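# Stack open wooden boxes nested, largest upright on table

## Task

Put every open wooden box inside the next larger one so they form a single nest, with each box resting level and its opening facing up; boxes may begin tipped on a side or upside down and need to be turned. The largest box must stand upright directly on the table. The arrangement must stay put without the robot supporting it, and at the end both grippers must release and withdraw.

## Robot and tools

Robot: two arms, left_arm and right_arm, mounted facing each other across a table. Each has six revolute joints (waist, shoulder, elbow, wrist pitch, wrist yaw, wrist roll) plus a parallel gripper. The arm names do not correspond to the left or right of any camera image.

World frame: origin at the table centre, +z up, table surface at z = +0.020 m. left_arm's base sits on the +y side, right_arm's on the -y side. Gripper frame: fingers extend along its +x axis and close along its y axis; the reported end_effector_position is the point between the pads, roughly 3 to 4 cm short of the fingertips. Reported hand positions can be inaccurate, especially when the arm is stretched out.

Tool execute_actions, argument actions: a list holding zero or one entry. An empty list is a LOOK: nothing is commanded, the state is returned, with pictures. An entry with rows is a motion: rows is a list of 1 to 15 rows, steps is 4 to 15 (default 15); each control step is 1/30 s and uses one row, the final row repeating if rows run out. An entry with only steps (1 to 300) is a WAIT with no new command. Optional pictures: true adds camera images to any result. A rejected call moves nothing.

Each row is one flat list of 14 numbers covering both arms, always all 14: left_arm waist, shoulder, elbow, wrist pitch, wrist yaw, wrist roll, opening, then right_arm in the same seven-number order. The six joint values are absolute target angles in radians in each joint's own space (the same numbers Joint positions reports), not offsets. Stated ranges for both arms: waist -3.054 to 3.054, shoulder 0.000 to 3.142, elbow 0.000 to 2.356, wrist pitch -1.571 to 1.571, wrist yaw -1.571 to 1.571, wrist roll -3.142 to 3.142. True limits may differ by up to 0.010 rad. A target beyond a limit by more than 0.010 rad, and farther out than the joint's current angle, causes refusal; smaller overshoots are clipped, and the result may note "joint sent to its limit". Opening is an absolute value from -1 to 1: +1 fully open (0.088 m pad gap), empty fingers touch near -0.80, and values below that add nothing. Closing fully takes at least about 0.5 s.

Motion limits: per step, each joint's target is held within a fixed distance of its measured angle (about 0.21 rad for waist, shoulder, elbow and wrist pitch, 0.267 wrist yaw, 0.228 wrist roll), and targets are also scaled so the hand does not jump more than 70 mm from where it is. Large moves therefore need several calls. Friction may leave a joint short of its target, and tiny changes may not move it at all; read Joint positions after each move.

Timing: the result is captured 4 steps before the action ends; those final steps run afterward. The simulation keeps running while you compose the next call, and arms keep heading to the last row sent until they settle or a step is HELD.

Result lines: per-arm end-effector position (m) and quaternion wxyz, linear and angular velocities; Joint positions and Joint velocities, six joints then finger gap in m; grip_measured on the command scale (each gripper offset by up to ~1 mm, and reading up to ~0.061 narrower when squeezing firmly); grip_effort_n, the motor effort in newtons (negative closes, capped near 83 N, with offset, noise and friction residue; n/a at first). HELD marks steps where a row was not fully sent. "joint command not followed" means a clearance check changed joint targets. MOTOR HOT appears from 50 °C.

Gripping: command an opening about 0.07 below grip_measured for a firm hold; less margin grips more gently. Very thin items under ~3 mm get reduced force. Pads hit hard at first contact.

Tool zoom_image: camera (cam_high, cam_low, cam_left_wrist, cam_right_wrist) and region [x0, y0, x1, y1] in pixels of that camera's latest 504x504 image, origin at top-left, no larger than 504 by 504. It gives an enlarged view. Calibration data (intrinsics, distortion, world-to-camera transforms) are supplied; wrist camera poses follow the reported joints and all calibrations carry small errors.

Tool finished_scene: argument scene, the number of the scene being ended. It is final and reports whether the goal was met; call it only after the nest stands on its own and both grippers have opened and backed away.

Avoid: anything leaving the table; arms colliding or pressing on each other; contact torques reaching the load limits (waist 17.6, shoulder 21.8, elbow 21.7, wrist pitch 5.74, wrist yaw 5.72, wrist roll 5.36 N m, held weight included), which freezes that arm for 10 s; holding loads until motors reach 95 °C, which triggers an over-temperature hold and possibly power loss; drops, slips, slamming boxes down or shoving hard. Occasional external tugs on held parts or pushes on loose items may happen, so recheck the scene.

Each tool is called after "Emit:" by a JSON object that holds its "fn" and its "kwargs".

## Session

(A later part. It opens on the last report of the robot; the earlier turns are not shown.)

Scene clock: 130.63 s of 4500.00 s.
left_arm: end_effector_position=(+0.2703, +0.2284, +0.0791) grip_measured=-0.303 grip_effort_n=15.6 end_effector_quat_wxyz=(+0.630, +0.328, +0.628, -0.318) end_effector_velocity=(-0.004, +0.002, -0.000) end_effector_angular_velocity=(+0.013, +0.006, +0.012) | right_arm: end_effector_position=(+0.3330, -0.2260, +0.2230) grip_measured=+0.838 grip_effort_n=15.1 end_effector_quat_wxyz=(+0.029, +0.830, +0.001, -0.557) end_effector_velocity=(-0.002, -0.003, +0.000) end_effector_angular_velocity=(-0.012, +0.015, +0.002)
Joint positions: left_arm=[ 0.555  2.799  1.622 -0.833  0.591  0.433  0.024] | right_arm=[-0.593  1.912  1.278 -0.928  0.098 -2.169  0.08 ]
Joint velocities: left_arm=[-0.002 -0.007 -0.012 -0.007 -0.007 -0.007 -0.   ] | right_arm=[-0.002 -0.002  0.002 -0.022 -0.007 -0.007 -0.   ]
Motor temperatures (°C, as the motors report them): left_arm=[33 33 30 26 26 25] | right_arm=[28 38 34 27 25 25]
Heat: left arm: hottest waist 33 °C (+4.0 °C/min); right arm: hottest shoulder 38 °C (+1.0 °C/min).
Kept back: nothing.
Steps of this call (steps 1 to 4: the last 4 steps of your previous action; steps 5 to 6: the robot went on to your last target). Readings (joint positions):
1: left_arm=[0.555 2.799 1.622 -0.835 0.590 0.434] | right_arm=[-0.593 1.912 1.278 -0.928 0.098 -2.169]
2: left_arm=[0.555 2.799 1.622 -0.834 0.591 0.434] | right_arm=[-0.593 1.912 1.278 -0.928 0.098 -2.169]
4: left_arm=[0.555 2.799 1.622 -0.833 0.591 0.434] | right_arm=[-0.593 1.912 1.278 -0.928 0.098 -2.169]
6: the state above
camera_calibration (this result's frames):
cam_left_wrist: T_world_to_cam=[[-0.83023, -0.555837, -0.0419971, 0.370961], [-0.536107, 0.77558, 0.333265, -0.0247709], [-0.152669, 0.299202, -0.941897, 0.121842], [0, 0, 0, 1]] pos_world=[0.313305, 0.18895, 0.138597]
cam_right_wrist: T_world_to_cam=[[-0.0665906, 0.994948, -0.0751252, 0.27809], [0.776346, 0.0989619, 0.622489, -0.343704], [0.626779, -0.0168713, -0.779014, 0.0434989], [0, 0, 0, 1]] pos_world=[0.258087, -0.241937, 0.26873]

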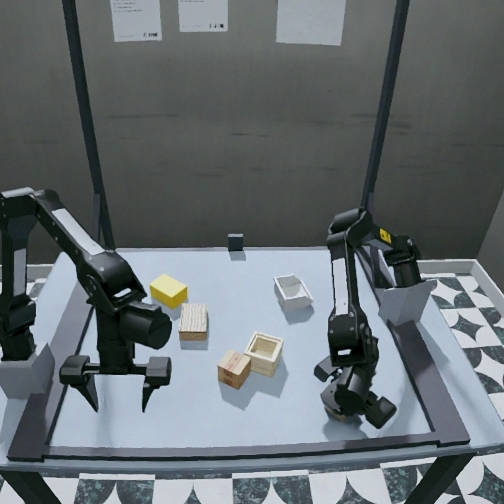

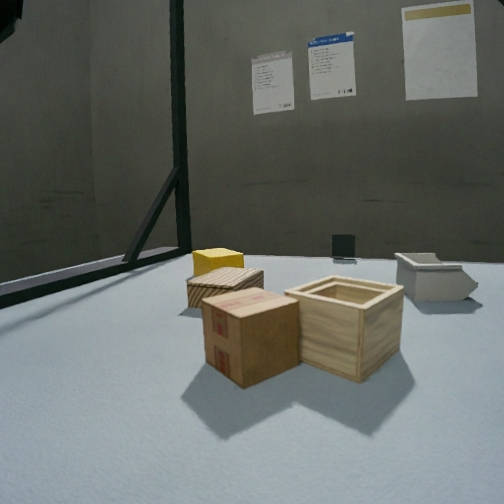

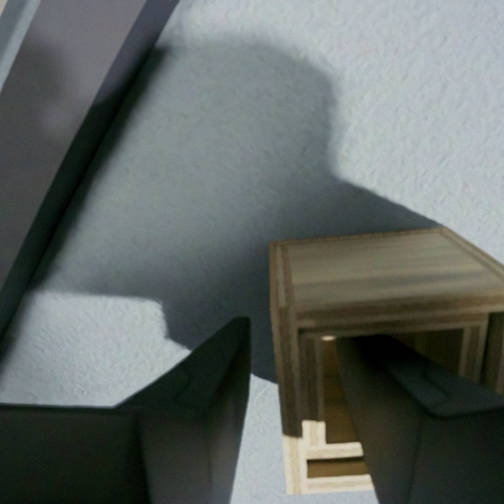

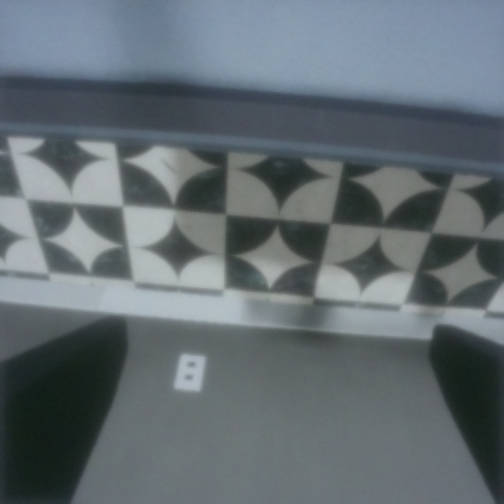

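Emit:
{"fn": "execute_actions", "kwargs": {"actions": [{"rows":[[0.555,2.80,1.622,-0.833,0.591,0.433,-1,-0.593,1.912,1.278,-0.928,0.098,-2.169,0.84]],"steps":15}]}}

Emit:
{"fn": "execute_actions", "kwargs": {"actions": [{"rows":[[0.65,2.70,1.70,-1.05,0.555,0.53,-1,-0.593,1.912,1.278,-0.928,0.098,-2.169,0.84]],"steps":15}], "pictures": true}}

Scene clock: 131.17 s of 4500.00 s.
left_arm: end_effector_position=(+0.2704, +0.2284, +0.0791) grip_measured=-0.631 grip_effort_n=-83.5 end_effector_quat_wxyz=(+0.630, +0.328, +0.628, -0.318) end_effector_velocity=(-0.004, -0.002, -0.003) end_effector_angular_velocity=(+0.020, +0.006, -0.001) | right_arm: end_effector_position=(+0.3330, -0.2260, +0.2230) grip_measured=+0.838 grip_effort_n=15.1 end_effector_quat_wxyz=(+0.029, +0.830, +0.001, -0.557) end_effector_velocity=(-0.000, -0.002, +0.002) end_effector_angular_velocity=(+0.007, +0.007, -0.013)
Joint positions: left_arm=[ 0.556  2.799  1.622 -0.833  0.592  0.433  0.008] | right_arm=[-0.593  1.912  1.278 -0.928  0.098 -2.169  0.08 ]
Joint velocities: left_arm=[-0.017 -0.002 -0.002 -0.007 -0.007 -0.007 -0.   ] | right_arm=[-0.007 -0.007 -0.002 -0.007 -0.007  0.007 -0.   ]
Motor temperatures (°C, as the motors report them): left_arm=[33 33 30 26 26 25] | right_arm=[28 38 34 27 25 25]
Heat: left arm: hottest waist 33 °C (+4.1 °C/min); right arm: hottest shoulder 38 °C (+1.0 °C/min).
Steps of this call (steps 1 to 5: the robot went on to your last target; steps 6 to 16: the first 11 steps of this action). Readings (joint positions):
6: left_arm=[0.555 2.799 1.622 -0.832 0.591 0.433] | right_arm=[-0.593 1.912 1.278 -0.928 0.098 -2.169]
7: left_arm=[0.555 2.799 1.622 -0.832 0.591 0.433] | right_arm=[-0.593 1.912 1.278 -0.928 0.098 -2.169]
9: left_arm=[0.556 2.799 1.622 -0.833 0.591 0.433] | right_arm=[-0.593 1.912 1.278 -0.928 0.098 -2.169]
13: left_arm=[0.556 2.799 1.622 -0.833 0.592 0.433] | right_arm=[-0.593 1.912 1.278 -0.928 0.098 -2.169]
16: the state above

Scene clock: 131.67 s of 4500.00 s.
left_arm: end_effector_position=(+0.2675, +0.2299, +0.1444) grip_measured=-0.631 grip_effort_n=-83.5 end_effector_quat_wxyz=(+0.635, +0.322, +0.624, -0.322) end_effector_velocity=(-0.023, -0.006, +0.007) end_effector_angular_velocity=(+0.032, +0.063, -0.001) | right_arm: end_effector_position=(+0.3330, -0.2260, +0.2230) grip_measured=+0.838 grip_effort_n=15.1 end_effector_quat_wxyz=(+0.029, +0.830, +0.001, -0.557) end_effector_velocity=(-0.001, -0.002, -0.000) end_effector_angular_velocity=(-0.004, +0.010, +0.004)
Joint positions: left_arm=[ 0.65   2.71   1.694 -1.035  0.562  0.522  0.008] | right_arm=[-0.593  1.912  1.278 -0.928  0.098 -2.169  0.08 ]
Joint velocities: left_arm=[-0.022 -0.027  0.012 -0.11   0.007  0.022 -0.   ] | right_arm=[-0.002 -0.002 -0.002 -0.007 -0.007 -0.007 -0.   ]
Motor temperatures (°C, as the motors report them): left_arm=[34 33 30 26 26 25] | right_arm=[28 38 34 27 25 25]
Heat: left arm: hottest waist 34 °C (+5.0 °C/min); right arm: hottest shoulder 38 °C (+1.0 °C/min).
Steps of this call (steps 1 to 4: the last 4 steps of your previous action; steps 5 to 15: the first 11 steps of this action). Readings (joint positions):
5: left_arm=[0.557 2.796 1.629 -0.851 0.590 0.443] | right_arm=[-0.593 1.912 1.278 -0.928 0.098 -2.169]
6: left_arm=[0.565 2.791 1.641 -0.903 0.583 0.464] | right_arm=[-0.593 1.912 1.278 -0.928 0.098 -2.169]
8: left_arm=[0.594 2.770 1.653 -0.971 0.572 0.490] | right_arm=[-0.593 1.912 1.278 -0.928 0.098 -2.169]
12: left_arm=[0.643 2.724 1.686 -1.019 0.563 0.514] | right_arm=[-0.593 1.912 1.278 -0.928 0.098 -2.169]
15: the state above
camera_calibration (this result's frames):
cam_left_wrist: T_world_to_cam=[[-0.827785, -0.559786, -0.0375765, 0.371851], [-0.541244, 0.779139, 0.316224, -0.0462129], [-0.14774, 0.282103, -0.94794, 0.185976], [0, 0, 0, 1]] pos_world=[0.310276, 0.191699, 0.20488]
cam_right_wrist: T_world_to_cam=[[-0.0665906, 0.994948, -0.0751252, 0.27809], [0.776346, 0.0989619, 0.622489, -0.343704], [0.626779, -0.0168713, -0.779014, 0.0434989], [0, 0, 0, 1]] pos_world=[0.258087, -0.241937, 0.26873]

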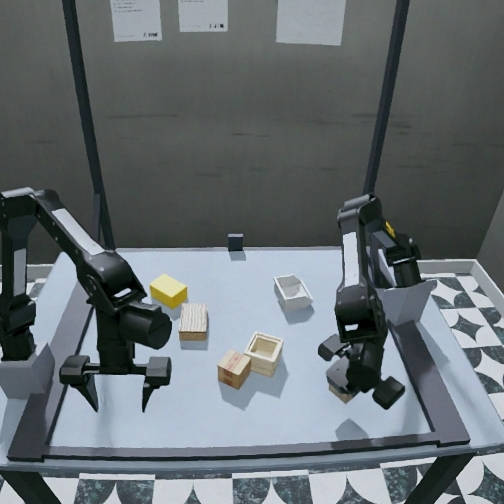

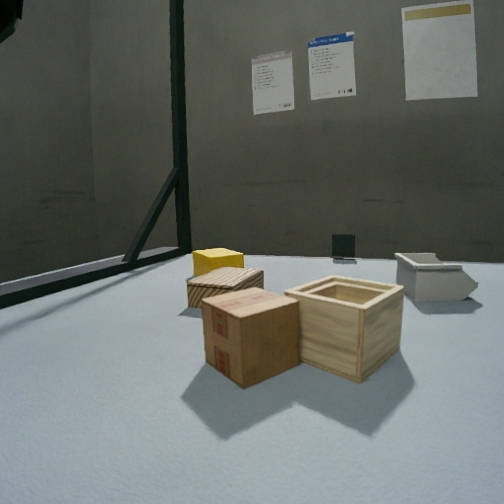

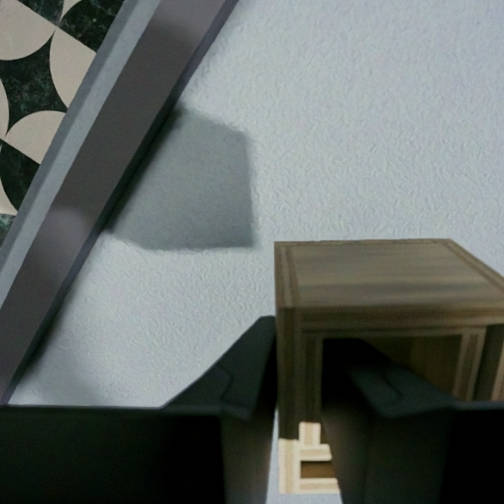

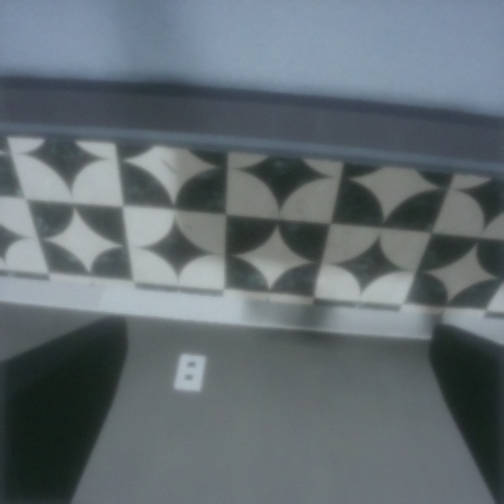

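Emit:
{"fn": "execute_actions", "kwargs": {"actions": [{"rows":[[0.48,2.5,1.75,-1.15,0.63,0.05,-1,-0.593,1.912,1.278,-0.928,0.098,-2.169,0.84]],"steps":15}]}}

Emit:
{"fn": "execute_actions", "kwargs": {"actions": [{"rows":[[0.2754,2.445,1.782,-1.146,0.6986,-0.415,-1,-0.593,1.912,1.278,-0.928,0.098,-2.169,0.84]],"steps":15}]}}

Emit:
{"fn": "execute_actions", "kwargs": {"actions": [{"steps":12}], "pictures": true}}

Scene clock: 132.53 s of 4500.00 s.
left_arm: end_effector_position=(+0.2023, +0.1442, +0.1757) grip_measured=-0.631 grip_effort_n=-83.5 end_effector_quat_wxyz=(+0.670, +0.267, +0.640, -0.265) end_effector_velocity=(-0.098, -0.127, +0.074) end_effector_angular_velocity=(-0.097, -0.138, +0.356) | right_arm: end_effector_position=(+0.3330, -0.2260, +0.2230) grip_measured=+0.838 grip_effort_n=15.6 end_effector_quat_wxyz=(+0.029, +0.830, +0.001, -0.557) end_effector_velocity=(-0.003, -0.004, -0.001) end_effector_angular_velocity=(-0.022, +0.018, +0.014)
Joint positions: left_arm=[ 0.48   2.523  1.744 -1.136  0.623  0.143  0.008] | right_arm=[-0.593  1.912  1.278 -0.928  0.098 -2.169  0.08 ]
Joint velocities: left_arm=[-0.203 -0.325  0.11  -0.095  0.051 -0.711 -0.   ] | right_arm=[-0.002 -0.002 -0.002 -0.022 -0.007 -0.022 -0.   ]
Motor temperatures (°C, as the motors report them): left_arm=[34 33 30 26 26 25] | right_arm=[28 38 34 27 25 25]
Heat: left arm: hottest waist 34 °C (+5.0 °C/min); right arm: hottest shoulder 38 °C (+1.0 °C/min).
Steps of this call (steps 1 to 4: the last 4 steps of your previous action; steps 5 to 15: the robot went on to your last target; steps 16 to 26: the first 11 steps of this action). Readings (joint positions):
16: left_arm=[0.645 2.703 1.696 -1.051 0.558 0.515] | right_arm=[-0.593 1.912 1.278 -0.928 0.098 -2.169]
17: left_arm=[0.637 2.695 1.697 -1.066 0.559 0.484] | right_arm=[-0.593 1.912 1.278 -0.928 0.098 -2.169]
19: left_arm=[0.602 2.664 1.699 -1.091 0.575 0.424] | right_arm=[-0.593 1.912 1.278 -0.928 0.098 -2.169]
23: left_arm=[0.518 2.574 1.727 -1.124 0.609 0.255] | right_arm=[-0.593 1.912 1.278 -0.928 0.098 -2.169]
26: the state above

Scene clock: 133.03 s of 4500.00 s.
left_arm: end_effector_position=(+0.1286, +0.0816, +0.1418) grip_measured=-0.631 grip_effort_n=-83.5 end_effector_quat_wxyz=(+0.679, +0.185, +0.690, -0.170) end_effector_velocity=(-0.040, -0.035, +0.008) end_effector_angular_velocity=(-0.020, -0.030, +0.451) | right_arm: end_effector_position=(+0.3330, -0.2260, +0.2230) grip_measured=+0.838 grip_effort_n=15.1 end_effector_quat_wxyz=(+0.029, +0.830, +0.001, -0.557) end_effector_velocity=(-0.001, -0.002, +0.000) end_effector_angular_velocity=(-0.019, -0.002, +0.020)
Joint positions: left_arm=[ 0.259  2.459  1.775 -1.145  0.694 -0.34   0.008] | right_arm=[-0.593  1.912  1.278 -0.928  0.098 -2.169  0.08 ]
Joint velocities: left_arm=[-0.081 -0.081  0.032 -0.007  0.022 -0.579 -0.   ] | right_arm=[ 0.002 -0.002 -0.002 -0.007  0.007 -0.022 -0.   ]
Motor temperatures (°C, as the motors report them): left_arm=[34 34 30 26 26 25] | right_arm=[28 38 34 27 25 25]
Heat: left arm: hottest waist 34 °C (+5.1 °C/min); right arm: hottest shoulder 38 °C (+1.0 °C/min).
Steps of this call (steps 1 to 4: the last 4 steps of your previous action; steps 5 to 15: the first 11 steps of this action). Readings (joint positions):
5: left_arm=[0.472 2.508 1.749 -1.145 0.626 0.059] | right_arm=[-0.593 1.912 1.278 -0.928 0.098 -2.169]
6: left_arm=[0.460 2.508 1.749 -1.145 0.633 0.020] | right_arm=[-0.593 1.912 1.278 -0.928 0.098 -2.169]
8: left_arm=[0.411 2.503 1.752 -1.145 0.653 -0.059] | right_arm=[-0.593 1.912 1.278 -0.928 0.098 -2.169]
12: left_arm=[0.293 2.474 1.768 -1.145 0.687 -0.249] | right_arm=[-0.593 1.912 1.278 -0.928 0.098 -2.169]
15: the state above

Scene clock: 133.43 s of 4500.00 s.
left_arm: end_effector_position=(+0.1325, +0.0827, +0.1468) grip_measured=-0.631 grip_effort_n=-83.5 end_effector_quat_wxyz=(+0.689, +0.155, +0.693, -0.146) end_effector_velocity=(+0.000, -0.000, -0.000) end_effector_angular_velocity=(+0.002, -0.009, +0.015) | right_arm: end_effector_position=(+0.3330, -0.2260, +0.2230) grip_measured=+0.838 grip_effort_n=15.1 end_effector_quat_wxyz=(+0.029, +0.830, +0.001, -0.557) end_effector_velocity=(-0.005, -0.005, -0.003) end_effector_angular_velocity=(-0.022, +0.020, +0.004)
Joint positions: left_arm=[ 0.274  2.457  1.776 -1.145  0.695 -0.409  0.008] | right_arm=[-0.593  1.912  1.278 -0.928  0.098 -2.169  0.08 ]
Joint velocities: left_arm=[-0.002 -0.002 -0.002  0.007 -0.007 -0.022 -0.   ] | right_arm=[ 0.002 -0.002 -0.007 -0.022 -0.007 -0.007  0.   ]
Motor temperatures (°C, as the motors report them): left_arm=[34 34 30 26 26 25] | right_arm=[28 38 34 27 25 25]
Heat: left arm: hottest waist 34 °C (+5.0 °C/min); right arm: hottest shoulder 38 °C (+1.0 °C/min).
Kept back: nothing.
Steps of this call (steps 1 to 4: the last 4 steps of your previous action; steps 5 to 12: the robot went on to your last target). Readings (joint positions):
1: left_arm=[0.258 2.457 1.776 -1.145 0.694 -0.357] | right_arm=[-0.593 1.912 1.278 -0.928 0.098 -2.169]
2: left_arm=[0.260 2.457 1.776 -1.145 0.694 -0.370] | right_arm=[-0.593 1.912 1.278 -0.928 0.098 -2.169]
4: left_arm=[0.268 2.457 1.776 -1.145 0.694 -0.388] | right_arm=[-0.593 1.912 1.278 -0.928 0.098 -2.169]
8: left_arm=[0.274 2.457 1.776 -1.145 0.694 -0.404] | right_arm=[-0.593 1.912 1.278 -0.928 0.098 -2.169]
12: the state above
camera_calibration (this result's frames):
cam_left_wrist: T_world_to_cam=[[-0.444028, -0.895188, -0.0384464, 0.154788], [-0.848664, 0.406412, 0.338525, 0.0629206], [-0.287418, 0.182942, -0.940172, 0.235408], [0, 0, 0, 1]] pos_world=[0.189789, 0.0699264, 0.205975]
cam_right_wrist: T_world_to_cam=[[-0.0665906, 0.994948, -0.0751252, 0.27809], [0.776346, 0.0989619, 0.622489, -0.343704], [0.626779, -0.0168713, -0.779014, 0.0434989], [0, 0, 0, 1]] pos_world=[0.258087, -0.241937, 0.26873]

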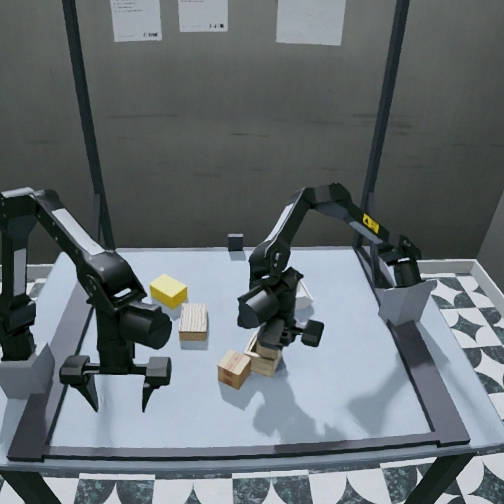

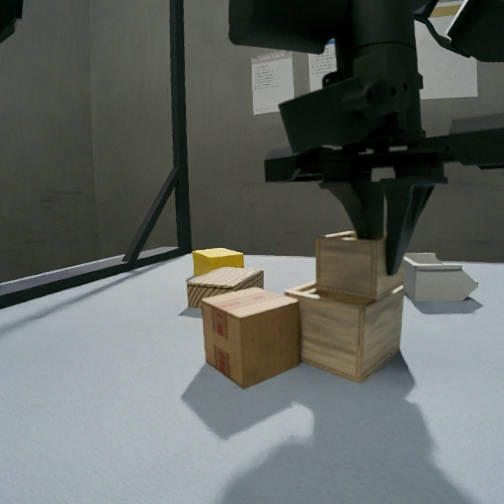

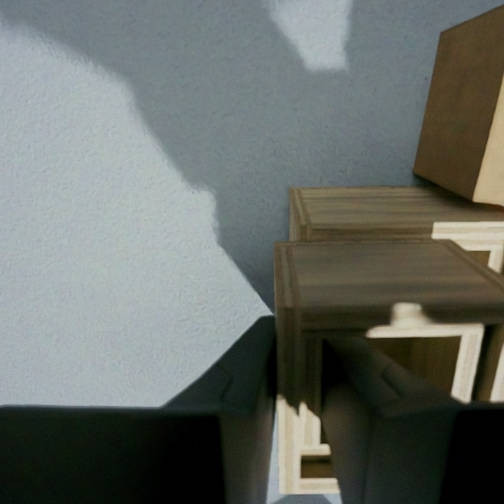

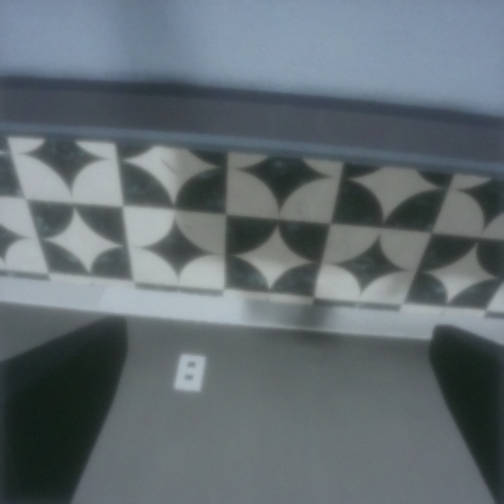

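Emit:
{"fn": "execute_actions", "kwargs": {"actions": [{"rows":[[0.233,2.432,1.81,-1.161,0.704,-0.451,-1,-0.593,1.912,1.278,-0.928,0.098,-2.169,0.84]],"steps":15}]}}

Emit:
{"fn": "execute_actions", "kwargs": {"actions": [{"steps":6}], "pictures": true}}

Scene clock: 134.70 s of 4500.00 s.
left_arm: end_effector_position=(+0.1156, +0.0696, +0.1410) grip_measured=-0.631 grip_effort_n=-83.5 end_effector_quat_wxyz=(+0.685, +0.163, +0.695, -0.146) end_effector_velocity=(+0.002, +0.001, +0.003) end_effector_angular_velocity=(+0.002, -0.007, +0.029) | right_arm: end_effector_position=(+0.3330, -0.2260, +0.2230) grip_measured=+0.838 grip_effort_n=14.7 end_effector_quat_wxyz=(+0.029, +0.830, +0.001, -0.557) end_effector_velocity=(-0.004, +0.002, +0.001) end_effector_angular_velocity=(+0.009, +0.018, +0.014)
Joint positions: left_arm=[ 0.226  2.448  1.801 -1.158  0.701 -0.446  0.008] | right_arm=[-0.593  1.912  1.278 -0.928  0.098 -2.169  0.08 ]
Joint velocities: left_arm=[ 0.007 -0.002  0.002 -0.007 -0.007 -0.022  0.   ] | right_arm=[ 0.002 -0.007  0.002 -0.007 -0.022 -0.007 -0.   ]
Motor temperatures (°C, as the motors report them): left_arm=[34 34 30 26 26 25] | right_arm=[28 38 34 27 25 25]
Heat: left arm: hottest waist 34 °C (+4.0 °C/min); right arm: hottest shoulder 38 °C (+1.0 °C/min).
Steps of this call (steps 1 to 27: the robot went on to your last target; steps 28 to 38: the first 11 steps of this action). Readings (joint positions):
28: left_arm=[0.273 2.457 1.778 -1.147 0.695 -0.416] | right_arm=[-0.593 1.912 1.278 -0.928 0.098 -2.169]
29: left_arm=[0.269 2.457 1.782 -1.150 0.695 -0.425] | right_arm=[-0.593 1.912 1.278 -0.928 0.098 -2.169]
31: left_arm=[0.255 2.456 1.789 -1.153 0.696 -0.434] | right_arm=[-0.593 1.912 1.278 -0.928 0.098 -2.169]
35: left_arm=[0.230 2.449 1.799 -1.157 0.701 -0.443] | right_arm=[-0.593 1.912 1.278 -0.928 0.098 -2.169]
38: the state above

Scene clock: 134.90 s of 4500.00 s.
left_arm: end_effector_position=(+0.1156, +0.0697, +0.1411) grip_measured=-0.631 grip_effort_n=-83.5 end_effector_quat_wxyz=(+0.685, +0.162, +0.695, -0.145) end_effector_velocity=(-0.003, +0.002, +0.001) end_effector_angular_velocity=(+0.016, +0.003, +0.016) | right_arm: end_effector_position=(+0.3330, -0.2260, +0.2230) grip_measured=+0.838 grip_effort_n=14.7 end_effector_quat_wxyz=(+0.029, +0.830, +0.001, -0.557) end_effector_velocity=(-0.003, +0.001, +0.000) end_effector_angular_velocity=(+0.001, +0.021, +0.021)
Joint positions: left_arm=[ 0.227  2.448  1.801 -1.159  0.701 -0.448  0.008] | right_arm=[-0.593  1.912  1.278 -0.928  0.098 -2.169  0.08 ]
Joint velocities: left_arm=[-0.002 -0.002  0.002 -0.022 -0.007 -0.007  0.   ] | right_arm=[-0.002 -0.002  0.002 -0.007 -0.022 -0.022 -0.   ]
Motor temperatures (°C, as the motors report them): left_arm=[34 34 30 26 26 25] | right_arm=[28 38 34 27 25 25]
Heat: left arm: hottest waist 34 °C (+4.0 °C/min); right arm: hottest shoulder 38 °C (+1.0 °C/min).
Kept back: nothing.
Steps of this call (steps 1 to 4: the last 4 steps of your previous action; steps 5 to 6: the robot went on to your last target). Readings (joint positions):
1: left_arm=[0.227 2.448 1.801 -1.158 0.701 -0.446] | right_arm=[-0.593 1.912 1.278 -0.928 0.098 -2.169]
2: left_arm=[0.227 2.448 1.801 -1.159 0.701 -0.447] | right_arm=[-0.593 1.912 1.278 -0.928 0.098 -2.169]
4: left_arm=[0.227 2.448 1.801 -1.159 0.701 -0.447] | right_arm=[-0.593 1.912 1.278 -0.928 0.098 -2.169]
6: the state above
camera_calibration (this result's frames):
cam_left_wrist: T_world_to_cam=[[-0.452794, -0.890302, -0.0483649, 0.13752], [-0.843058, 0.409848, 0.348248, 0.0535182], [-0.290224, 0.198459, -0.936154, 0.226241], [0, 0, 0, 1]] pos_world=[0.173048, 0.0556008, 0.199809]
cam_right_wrist: T_world_to_cam=[[-0.0665906, 0.994948, -0.0751252, 0.27809], [0.776346, 0.0989619, 0.622489, -0.343704], [0.626779, -0.0168713, -0.779014, 0.0434989], [0, 0, 0, 1]] pos_world=[0.258087, -0.241937, 0.26873]

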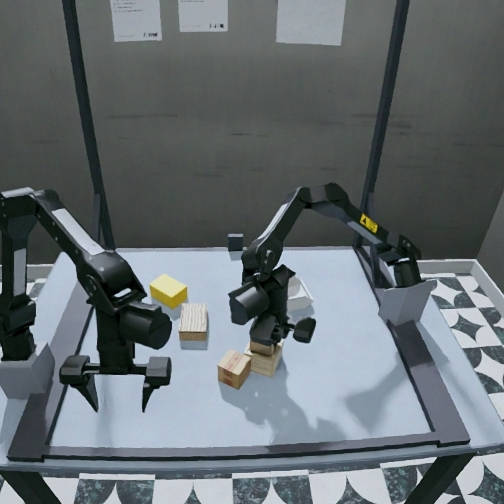

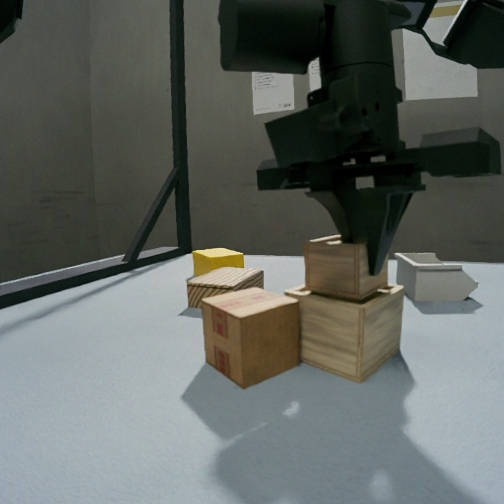

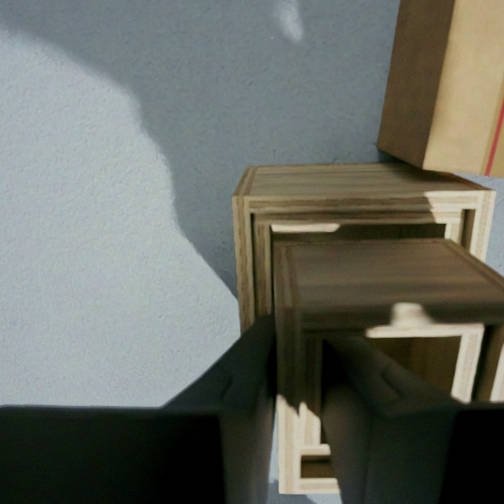

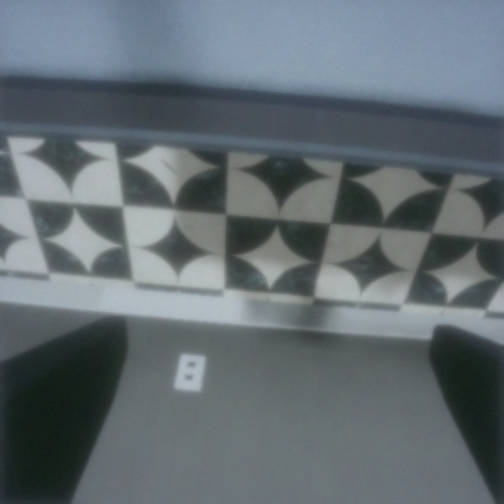

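Emit:
{"fn": "zoom_image", "kwargs": {"camera": "cam_left_wrist", "region": [220, 150, 504, 330]}}

Region (220, 150, 504, 330) of cam_left_wrist's 504x504 image, scaled by 1.775, with more detail than that image has; it fills the top 319 rows of this view, and the rest is white.

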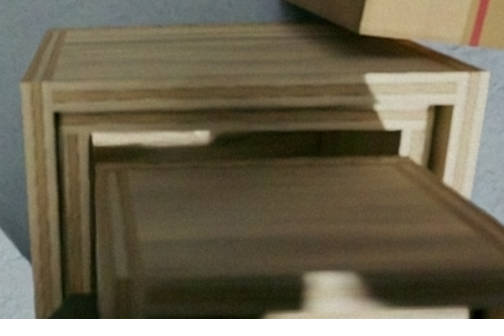

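Emit:
{"fn": "execute_actions", "kwargs": {"actions": [{"rows":[[0.20,2.468,1.78,-1.11,0.707,-0.477,-1,-0.593,1.912,1.278,-0.928,0.098,-2.169,0.84]],"steps":15}], "pictures": true}}

Scene clock: 135.77 s of 4500.00 s.
left_arm: end_effector_position=(+0.1153, +0.0644, +0.1348) grip_measured=-0.631 grip_effort_n=-83.5 end_effector_quat_wxyz=(+0.688, +0.161, +0.691, -0.152) end_effector_velocity=(-0.001, +0.003, -0.002) end_effector_angular_velocity=(+0.007, -0.004, +0.022) | right_arm: end_effector_position=(+0.3330, -0.2260, +0.2230) grip_measured=+0.838 grip_effort_n=14.7 end_effector_quat_wxyz=(+0.029, +0.830, +0.001, -0.557) end_effector_velocity=(-0.001, -0.000, +0.001) end_effector_angular_velocity=(-0.006, +0.008, +0.019)
Joint positions: left_arm=[ 0.212  2.449  1.791 -1.116  0.707 -0.471  0.008] | right_arm=[-0.593  1.912  1.278 -0.928  0.098 -2.169  0.08 ]
Joint velocities: left_arm=[-0.002 -0.007 -0.017  0.007 -0.007 -0.022  0.   ] | right_arm=[-0.002 -0.002  0.002 -0.007 -0.007 -0.022 -0.   ]
Motor temperatures (°C, as the motors report them): left_arm=[34 34 30 26 26 25] | right_arm=[28 38 34 27 25 25]
Heat: left arm: hottest waist 34 °C (+4.0 °C/min); right arm: hottest shoulder 38 °C (+1.0 °C/min).
Steps of this call (steps 1 to 15: the robot went on to your last target; steps 16 to 26: the first 11 steps of this action). Readings (joint positions):
16: left_arm=[0.226 2.448 1.801 -1.157 0.701 -0.451] | right_arm=[-0.593 1.912 1.278 -0.928 0.098 -2.169]
17: left_arm=[0.224 2.448 1.799 -1.146 0.701 -0.457] | right_arm=[-0.593 1.912 1.278 -0.928 0.098 -2.169]
19: left_arm=[0.216 2.448 1.795 -1.130 0.701 -0.464] | right_arm=[-0.593 1.912 1.278 -0.928 0.098 -2.169]
23: left_arm=[0.212 2.449 1.793 -1.119 0.705 -0.470] | right_arm=[-0.593 1.912 1.278 -0.928 0.098 -2.169]
26: the state above
camera_calibration (this result's frames):
cam_left_wrist: T_world_to_cam=[[-0.459555, -0.887298, -0.0388882, 0.131664], [-0.842051, 0.421361, 0.336757, 0.0583536], [-0.282417, 0.187504, -0.940788, 0.221709], [0, 0, 0, 1]] pos_world=[0.172258, 0.0506659, 0.19405]
cam_right_wrist: T_world_to_cam=[[-0.0665906, 0.994948, -0.0751252, 0.27809], [0.776346, 0.0989619, 0.622489, -0.343704], [0.626779, -0.0168713, -0.779014, 0.0434989], [0, 0, 0, 1]] pos_world=[0.258087, -0.241937, 0.26873]

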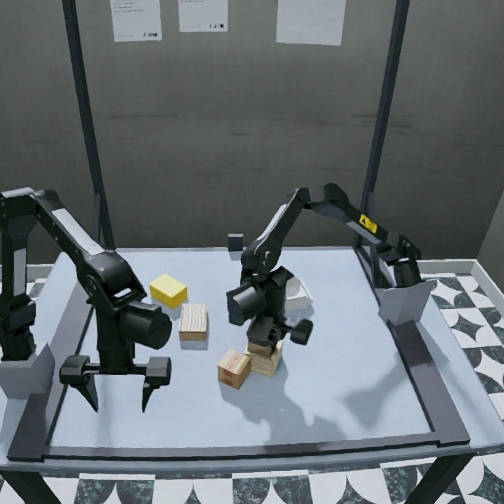

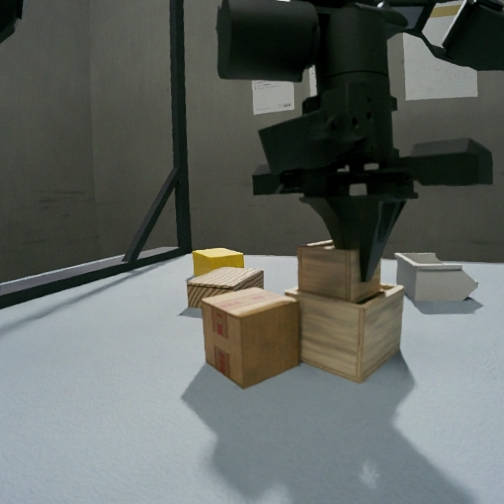

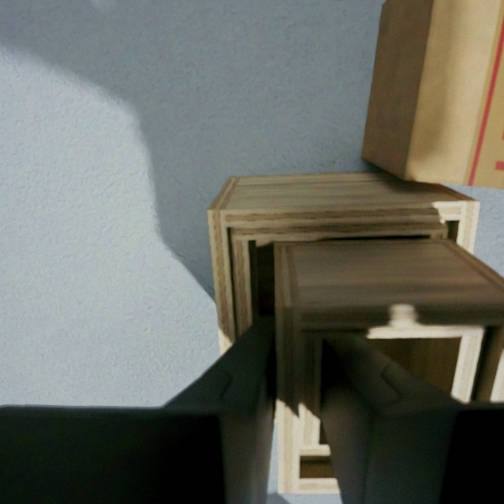

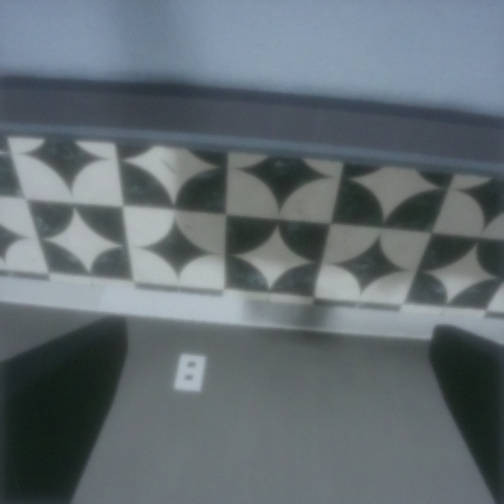

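Emit:
{"fn": "execute_actions", "kwargs": {"actions": []}}

Scene clock: 136.17 s of 4500.00 s.
left_arm: end_effector_position=(+0.1155, +0.0646, +0.1345) grip_measured=-0.631 grip_effort_n=-83.5 end_effector_quat_wxyz=(+0.688, +0.161, +0.691, -0.152) end_effector_velocity=(-0.002, +0.002, +0.000) end_effector_angular_velocity=(+0.010, -0.002, +0.040) | right_arm: end_effector_position=(+0.3330, -0.2260, +0.2230) grip_measured=+0.838 grip_effort_n=14.2 end_effector_quat_wxyz=(+0.029, +0.830, +0.001, -0.557) end_effector_velocity=(-0.001, -0.002, -0.002) end_effector_angular_velocity=(-0.008, +0.013, +0.003)
Joint positions: left_arm=[ 0.212  2.449  1.79  -1.115  0.707 -0.472  0.008] | right_arm=[-0.593  1.912  1.278 -0.928  0.098 -2.169  0.08 ]
Joint velocities: left_arm=[-0.002 -0.007 -0.007 -0.007 -0.007 -0.037  0.   ] | right_arm=[-0.002  0.002 -0.002 -0.007 -0.007 -0.007  0.   ]
Motor temperatures (°C, as the motors report them): left_arm=[34 34 30 26 26 25] | right_arm=[28 38 34 27 25 25]
Heat: left arm: hottest waist 34 °C (+4.1 °C/min); right arm: hottest shoulder 38 °C (+1.0 °C/min).
Kept back: nothing.
Steps of this call (steps 1 to 4: the last 4 steps of your previous action; steps 5 to 12: the robot went on to your last target). Readings (joint positions):
1: left_arm=[0.212 2.449 1.791 -1.115 0.707 -0.472] | right_arm=[-0.593 1.912 1.278 -0.928 0.098 -2.169]
2: left_arm=[0.212 2.449 1.791 -1.115 0.707 -0.472] | right_arm=[-0.593 1.912 1.278 -0.928 0.098 -2.169]
4: left_arm=[0.212 2.449 1.790 -1.115 0.707 -0.472] | right_arm=[-0.593 1.912 1.278 -0.928 0.098 -2.169]
8: left_arm=[0.212 2.449 1.790 -1.115 0.707 -0.472] | right_arm=[-0.593 1.912 1.278 -0.928 0.098 -2.169]
12: the state above
camera_calibration (this result's frames):
cam_left_wrist: T_world_to_cam=[[-0.458878, -0.887648, -0.038894, 0.131857], [-0.842375, 0.420718, 0.336749, 0.0585585], [-0.282551, 0.18729, -0.940791, 0.221471], [0, 0, 0, 1]] pos_world=[0.172411, 0.0509266, 0.193767]
cam_right_wrist: T_world_to_cam=[[-0.0665906, 0.994948, -0.0751252, 0.27809], [0.776346, 0.0989619, 0.622489, -0.343704], [0.626779, -0.0168713, -0.779014, 0.0434989], [0, 0, 0, 1]] pos_world=[0.258087, -0.241937, 0.26873]

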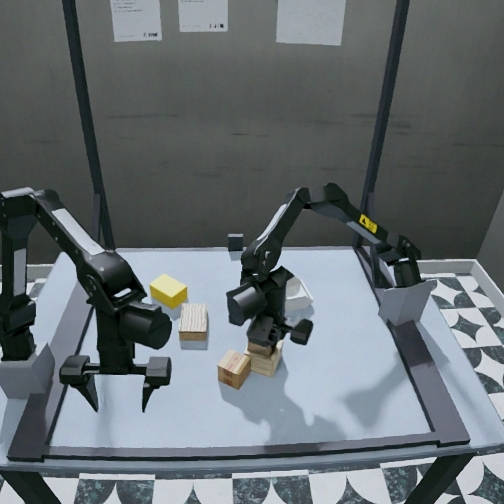

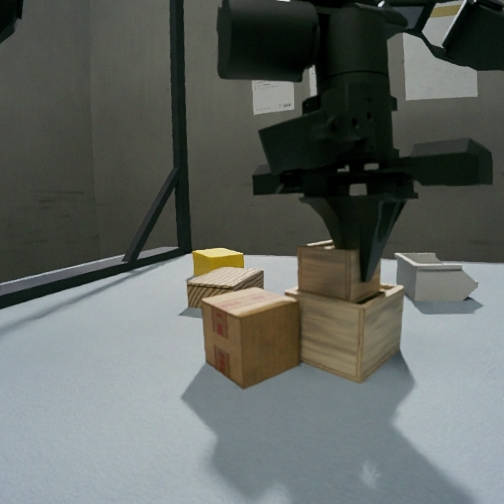

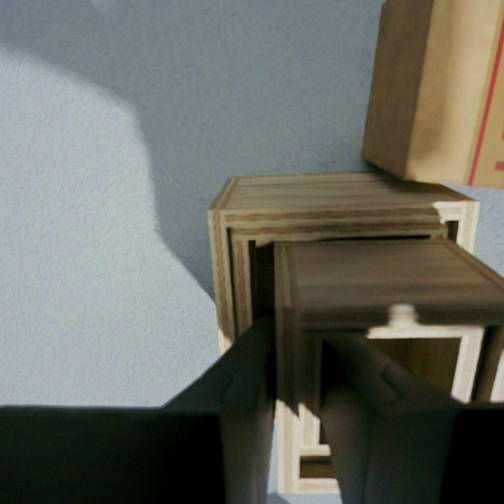

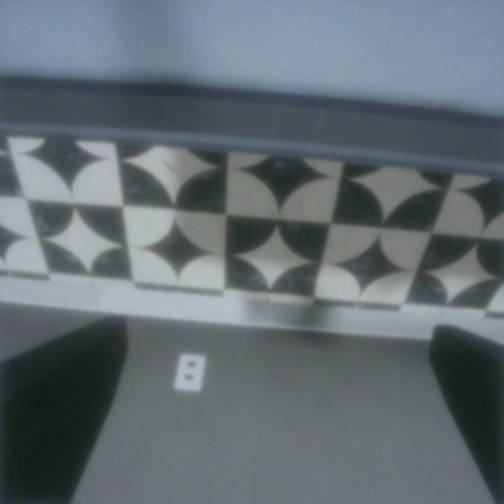

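Emit:
{"fn": "execute_actions", "kwargs": {"actions": [{"rows":[[0.218,2.445,1.777,-1.109,0.706,-0.466,-1,-0.593,1.912,1.278,-0.928,0.098,-2.169,0.84]],"steps":15}], "pictures": true}}

Scene clock: 136.87 s of 4500.00 s.
left_arm: end_effector_position=(+0.1166, +0.0649, +0.1350) grip_measured=-0.631 grip_effort_n=-83.5 end_effector_quat_wxyz=(+0.688, +0.159, +0.691, -0.154) end_effector_velocity=(-0.001, -0.003, +0.000) end_effector_angular_velocity=(-0.010, +0.001, -0.002) | right_arm: end_effector_position=(+0.3330, -0.2260, +0.2230) grip_measured=+0.838 grip_effort_n=15.1 end_effector_quat_wxyz=(+0.029, +0.830, +0.001, -0.557) end_effector_velocity=(-0.005, +0.001, +0.000) end_effector_angular_velocity=(+0.005, +0.020, +0.012)
Joint positions: left_arm=[ 0.216  2.449  1.787 -1.11   0.711 -0.469  0.008] | right_arm=[-0.593  1.912  1.278 -0.928  0.098 -2.169  0.08 ]
Joint velocities: left_arm=[-0.002 -0.002  0.002  0.007  0.007 -0.007 -0.   ] | right_arm=[ 0.002 -0.007 -0.002 -0.007 -0.022 -0.007  0.   ]
Motor temperatures (°C, as the motors report them): left_arm=[34 34 30 26 26 25] | right_arm=[28 38 34 27 25 25]
Heat: left arm: hottest waist 34 °C (+4.0 °C/min); right arm: hottest shoulder 38 °C (+1.0 °C/min).
Steps of this call (steps 1 to 10: the robot went on to your last target; steps 11 to 21: the first 11 steps of this action). Readings (joint positions):
11: left_arm=[0.213 2.449 1.789 -1.114 0.707 -0.472] | right_arm=[-0.593 1.912 1.278 -0.928 0.098 -2.169]
12: left_arm=[0.213 2.449 1.789 -1.114 0.709 -0.472] | right_arm=[-0.593 1.912 1.278 -0.928 0.098 -2.169]
14: left_arm=[0.215 2.449 1.788 -1.112 0.711 -0.471] | right_arm=[-0.593 1.912 1.278 -0.928 0.098 -2.169]
18: left_arm=[0.216 2.449 1.787 -1.110 0.711 -0.469] | right_arm=[-0.593 1.912 1.278 -0.928 0.098 -2.169]
21: the state above
camera_calibration (this result's frames):
cam_left_wrist: T_world_to_cam=[[-0.459969, -0.8873, -0.0335623, 0.132078], [-0.841486, 0.423531, 0.335444, 0.0591466], [-0.283425, 0.182536, -0.941462, 0.222743], [0, 0, 0, 1]] pos_world=[0.173654, 0.0514838, 0.194296]
cam_right_wrist: T_world_to_cam=[[-0.0665906, 0.994948, -0.0751252, 0.27809], [0.776346, 0.0989619, 0.622489, -0.343704], [0.626779, -0.0168713, -0.779014, 0.0434989], [0, 0, 0, 1]] pos_world=[0.258087, -0.241937, 0.26873]

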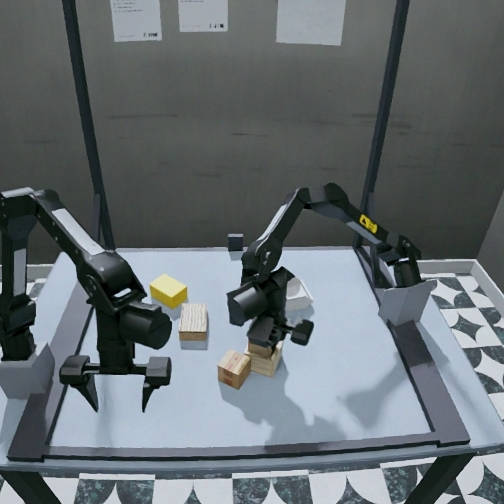

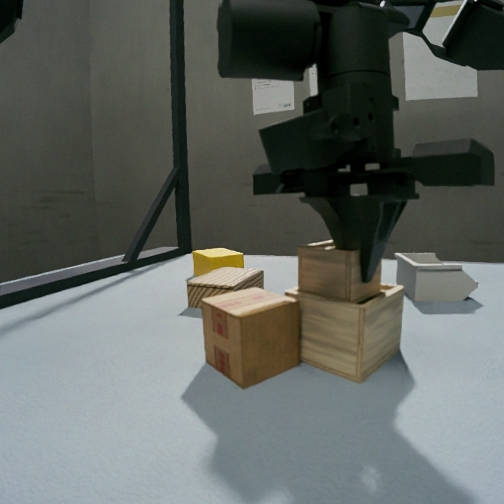

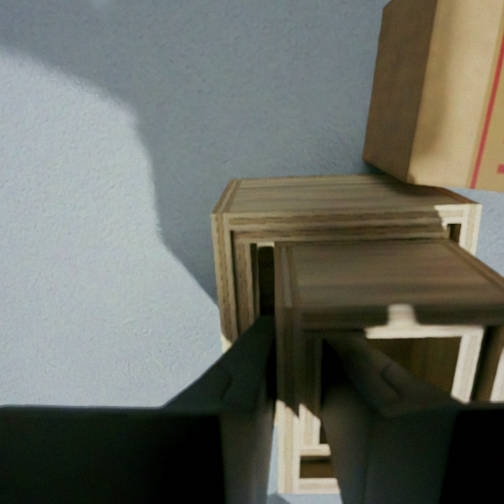

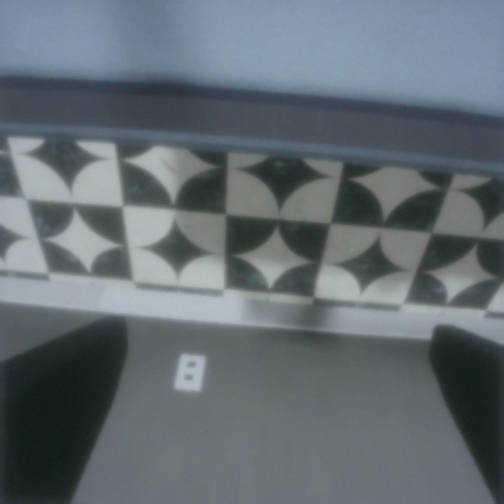

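Elbow lagging; overshoot.

Emit:
{"fn": "execute_actions", "kwargs": {"actions": [{"rows":[[0.220,2.440,1.764,-1.106,0.708,-0.466,-1,-0.593,1.912,1.278,-0.928,0.098,-2.169,0.84]],"steps":15}], "pictures": true}}

Scene clock: 137.37 s of 4500.00 s.
left_arm: end_effector_position=(+0.1180, +0.0678, +0.1348) grip_measured=-0.631 grip_effort_n=-83.5 end_effector_quat_wxyz=(+0.688, +0.157, +0.692, -0.152) end_effector_velocity=(-0.000, +0.004, +0.000) end_effector_angular_velocity=(+0.019, -0.013, +0.010) | right_arm: end_effector_position=(+0.3330, -0.2260, +0.2230) grip_measured=+0.838 grip_effort_n=15.1 end_effector_quat_wxyz=(+0.029, +0.830, +0.001, -0.557) end_effector_velocity=(-0.000, -0.003, +0.000) end_effector_angular_velocity=(-0.003, +0.010, -0.001)
Joint positions: left_arm=[ 0.221  2.447  1.775 -1.106  0.711 -0.468  0.008] | right_arm=[-0.593  1.912  1.278 -0.928  0.098 -2.169  0.08 ]
Joint velocities: left_arm=[-0.002 -0.007 -0.007 -0.007 -0.022 -0.007 -0.   ] | right_arm=[-0.007 -0.002 -0.002 -0.007 -0.007 -0.007 -0.   ]
Motor temperatures (°C, as the motors report them): left_arm=[34 34 30 26 26 25] | right_arm=[28 38 34 27 25 25]
Heat: left arm: hottest waist 34 °C (+4.0 °C/min); right arm: hottest shoulder 38 °C (+1.0 °C/min).
Steps of this call (steps 1 to 4: the last 4 steps of your previous action; steps 5 to 15: the first 11 steps of this action). Readings (joint positions):
5: left_arm=[0.217 2.449 1.785 -1.109 0.711 -0.469] | right_arm=[-0.593 1.912 1.278 -0.928 0.098 -2.169]
6: left_arm=[0.217 2.448 1.783 -1.108 0.711 -0.469] | right_arm=[-0.593 1.912 1.278 -0.928 0.098 -2.169]
8: left_arm=[0.218 2.447 1.780 -1.107 0.711 -0.469] | right_arm=[-0.593 1.912 1.278 -0.928 0.098 -2.169]
12: left_arm=[0.221 2.447 1.776 -1.107 0.711 -0.468] | right_arm=[-0.593 1.912 1.278 -0.928 0.098 -2.169]
15: the state above
camera_calibration (this result's frames):
cam_left_wrist: T_world_to_cam=[[-0.454105, -0.890342, -0.0328484, 0.134692], [-0.843697, 0.417882, 0.336972, 0.0596086], [-0.286293, 0.180735, -0.940942, 0.222791], [0, 0, 0, 1]] pos_world=[0.17524, 0.0547469, 0.193971]
cam_right_wrist: T_world_to_cam=[[-0.0665906, 0.994948, -0.0751252, 0.27809], [0.776346, 0.0989619, 0.622489, -0.343704], [0.626779, -0.0168713, -0.779014, 0.0434989], [0, 0, 0, 1]] pos_world=[0.258087, -0.241937, 0.26873]

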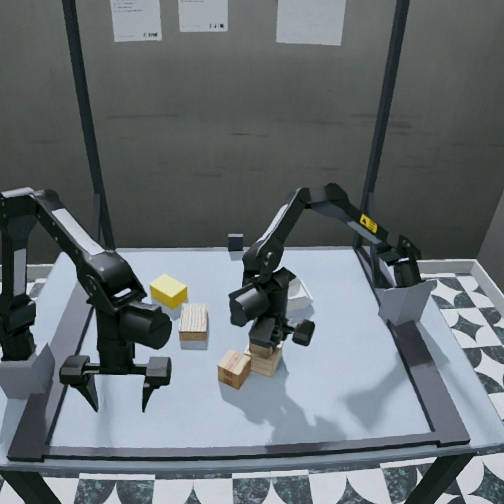

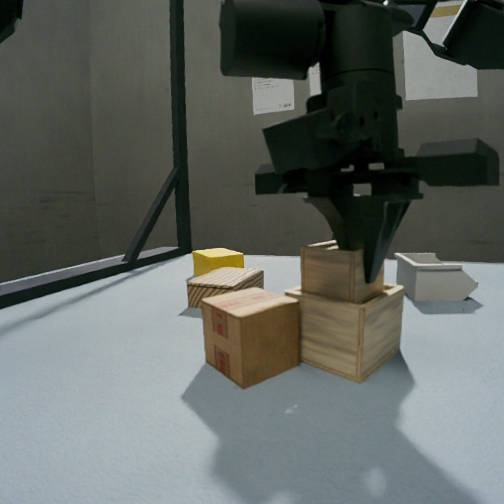

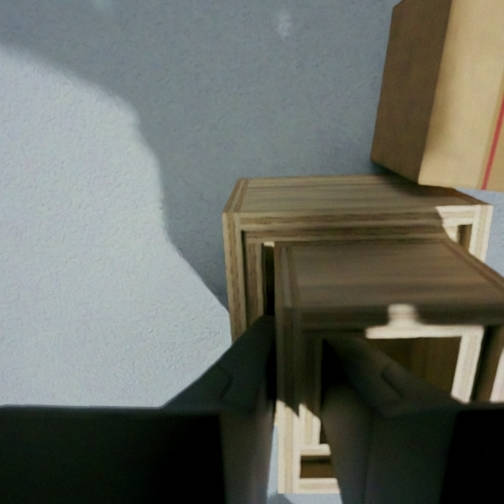

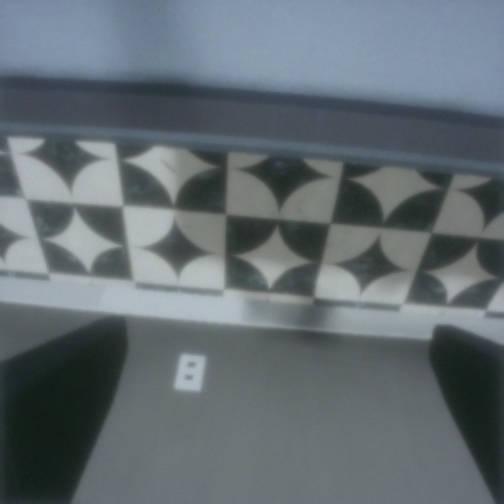

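Emit:
{"fn": "execute_actions", "kwargs": {"actions": [{"rows":[[0.211,2.438,1.718,-1.056,0.711,-0.476,-1,-0.593,1.912,1.278,-0.928,0.098,-2.169,0.84]],"steps":15}], "pictures": true}}

Scene clock: 137.90 s of 4500.00 s.
left_arm: end_effector_position=(+0.1188, +0.0697, +0.1329) grip_measured=-0.631 grip_effort_n=-83.5 end_effector_quat_wxyz=(+0.690, +0.154, +0.689, -0.160) end_effector_velocity=(-0.001, +0.004, -0.003) end_effector_angular_velocity=(+0.010, -0.002, +0.010) | right_arm: end_effector_position=(+0.3330, -0.2260, +0.2230) grip_measured=+0.838 grip_effort_n=14.7 end_effector_quat_wxyz=(+0.029, +0.830, +0.001, -0.557) end_effector_velocity=(-0.003, -0.000, +0.000) end_effector_angular_velocity=(+0.007, +0.020, +0.008)
Joint positions: left_arm=[ 0.223  2.431  1.735 -1.062  0.717 -0.473  0.008] | right_arm=[-0.593  1.912  1.278 -0.928  0.098 -2.169  0.08 ]
Joint velocities: left_arm=[-0.002 -0.007 -0.022  0.007 -0.007 -0.007 -0.   ] | right_arm=[-0.002 -0.007 -0.002 -0.007 -0.022 -0.007  0.   ]
Motor temperatures (°C, as the motors report them): left_arm=[34 34 30 26 26 25] | right_arm=[28 38 34 27 25 25]
Heat: left arm: hottest waist 34 °C (+4.0 °C/min); right arm: hottest shoulder 38 °C (+1.0 °C/min).
Steps of this call (steps 1 to 4: the last 4 steps of your previous action; step 5: the robot went on to your last target; steps 6 to 16: the first 11 steps of this action). Readings (joint positions):
6: left_arm=[0.221 2.446 1.770 -1.100 0.711 -0.468] | right_arm=[-0.593 1.912 1.278 -0.928 0.098 -2.169]
7: left_arm=[0.222 2.442 1.761 -1.090 0.713 -0.468] | right_arm=[-0.593 1.912 1.278 -0.928 0.098 -2.169]
9: left_arm=[0.223 2.437 1.749 -1.077 0.716 -0.470] | right_arm=[-0.593 1.912 1.278 -0.928 0.098 -2.169]
13: left_arm=[0.223 2.432 1.738 -1.066 0.717 -0.473] | right_arm=[-0.593 1.912 1.278 -0.928 0.098 -2.169]
16: the state above
camera_calibration (this result's frames):
cam_left_wrist: T_world_to_cam=[[-0.460169, -0.887612, -0.0197338, 0.135402], [-0.842232, 0.429395, 0.325983, 0.0605936], [-0.280873, 0.166628, -0.94517, 0.221771], [0, 0, 0, 1]] pos_world=[0.175631, 0.0572125, 0.19253]
cam_right_wrist: T_world_to_cam=[[-0.0665906, 0.994948, -0.0751252, 0.27809], [0.776346, 0.0989619, 0.622489, -0.343704], [0.626779, -0.0168713, -0.779014, 0.0434989], [0, 0, 0, 1]] pos_world=[0.258087, -0.241937, 0.26873]

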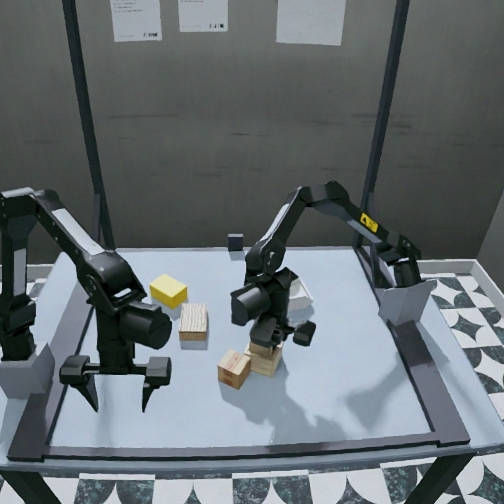

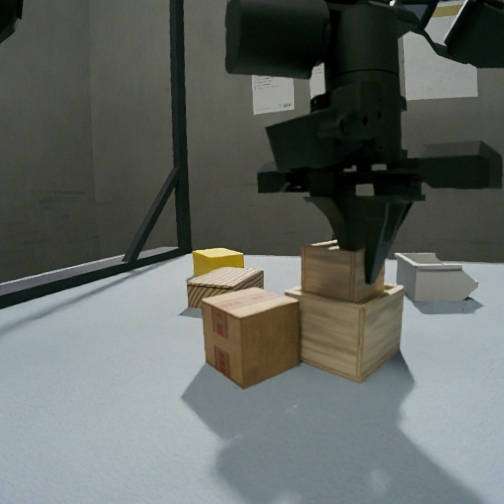

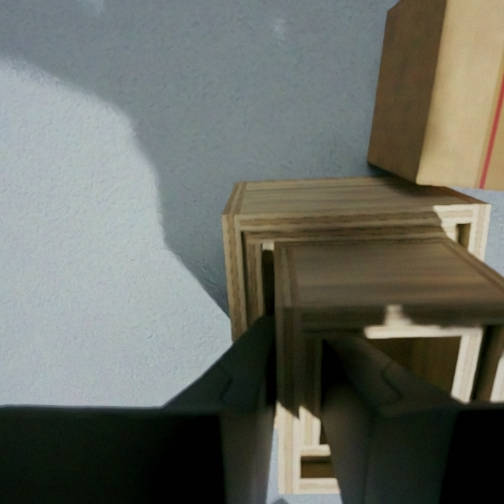

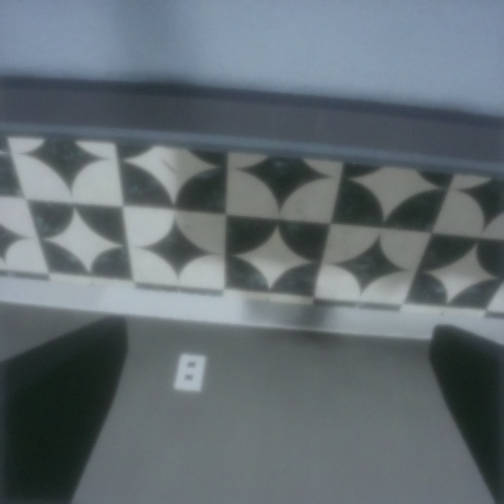

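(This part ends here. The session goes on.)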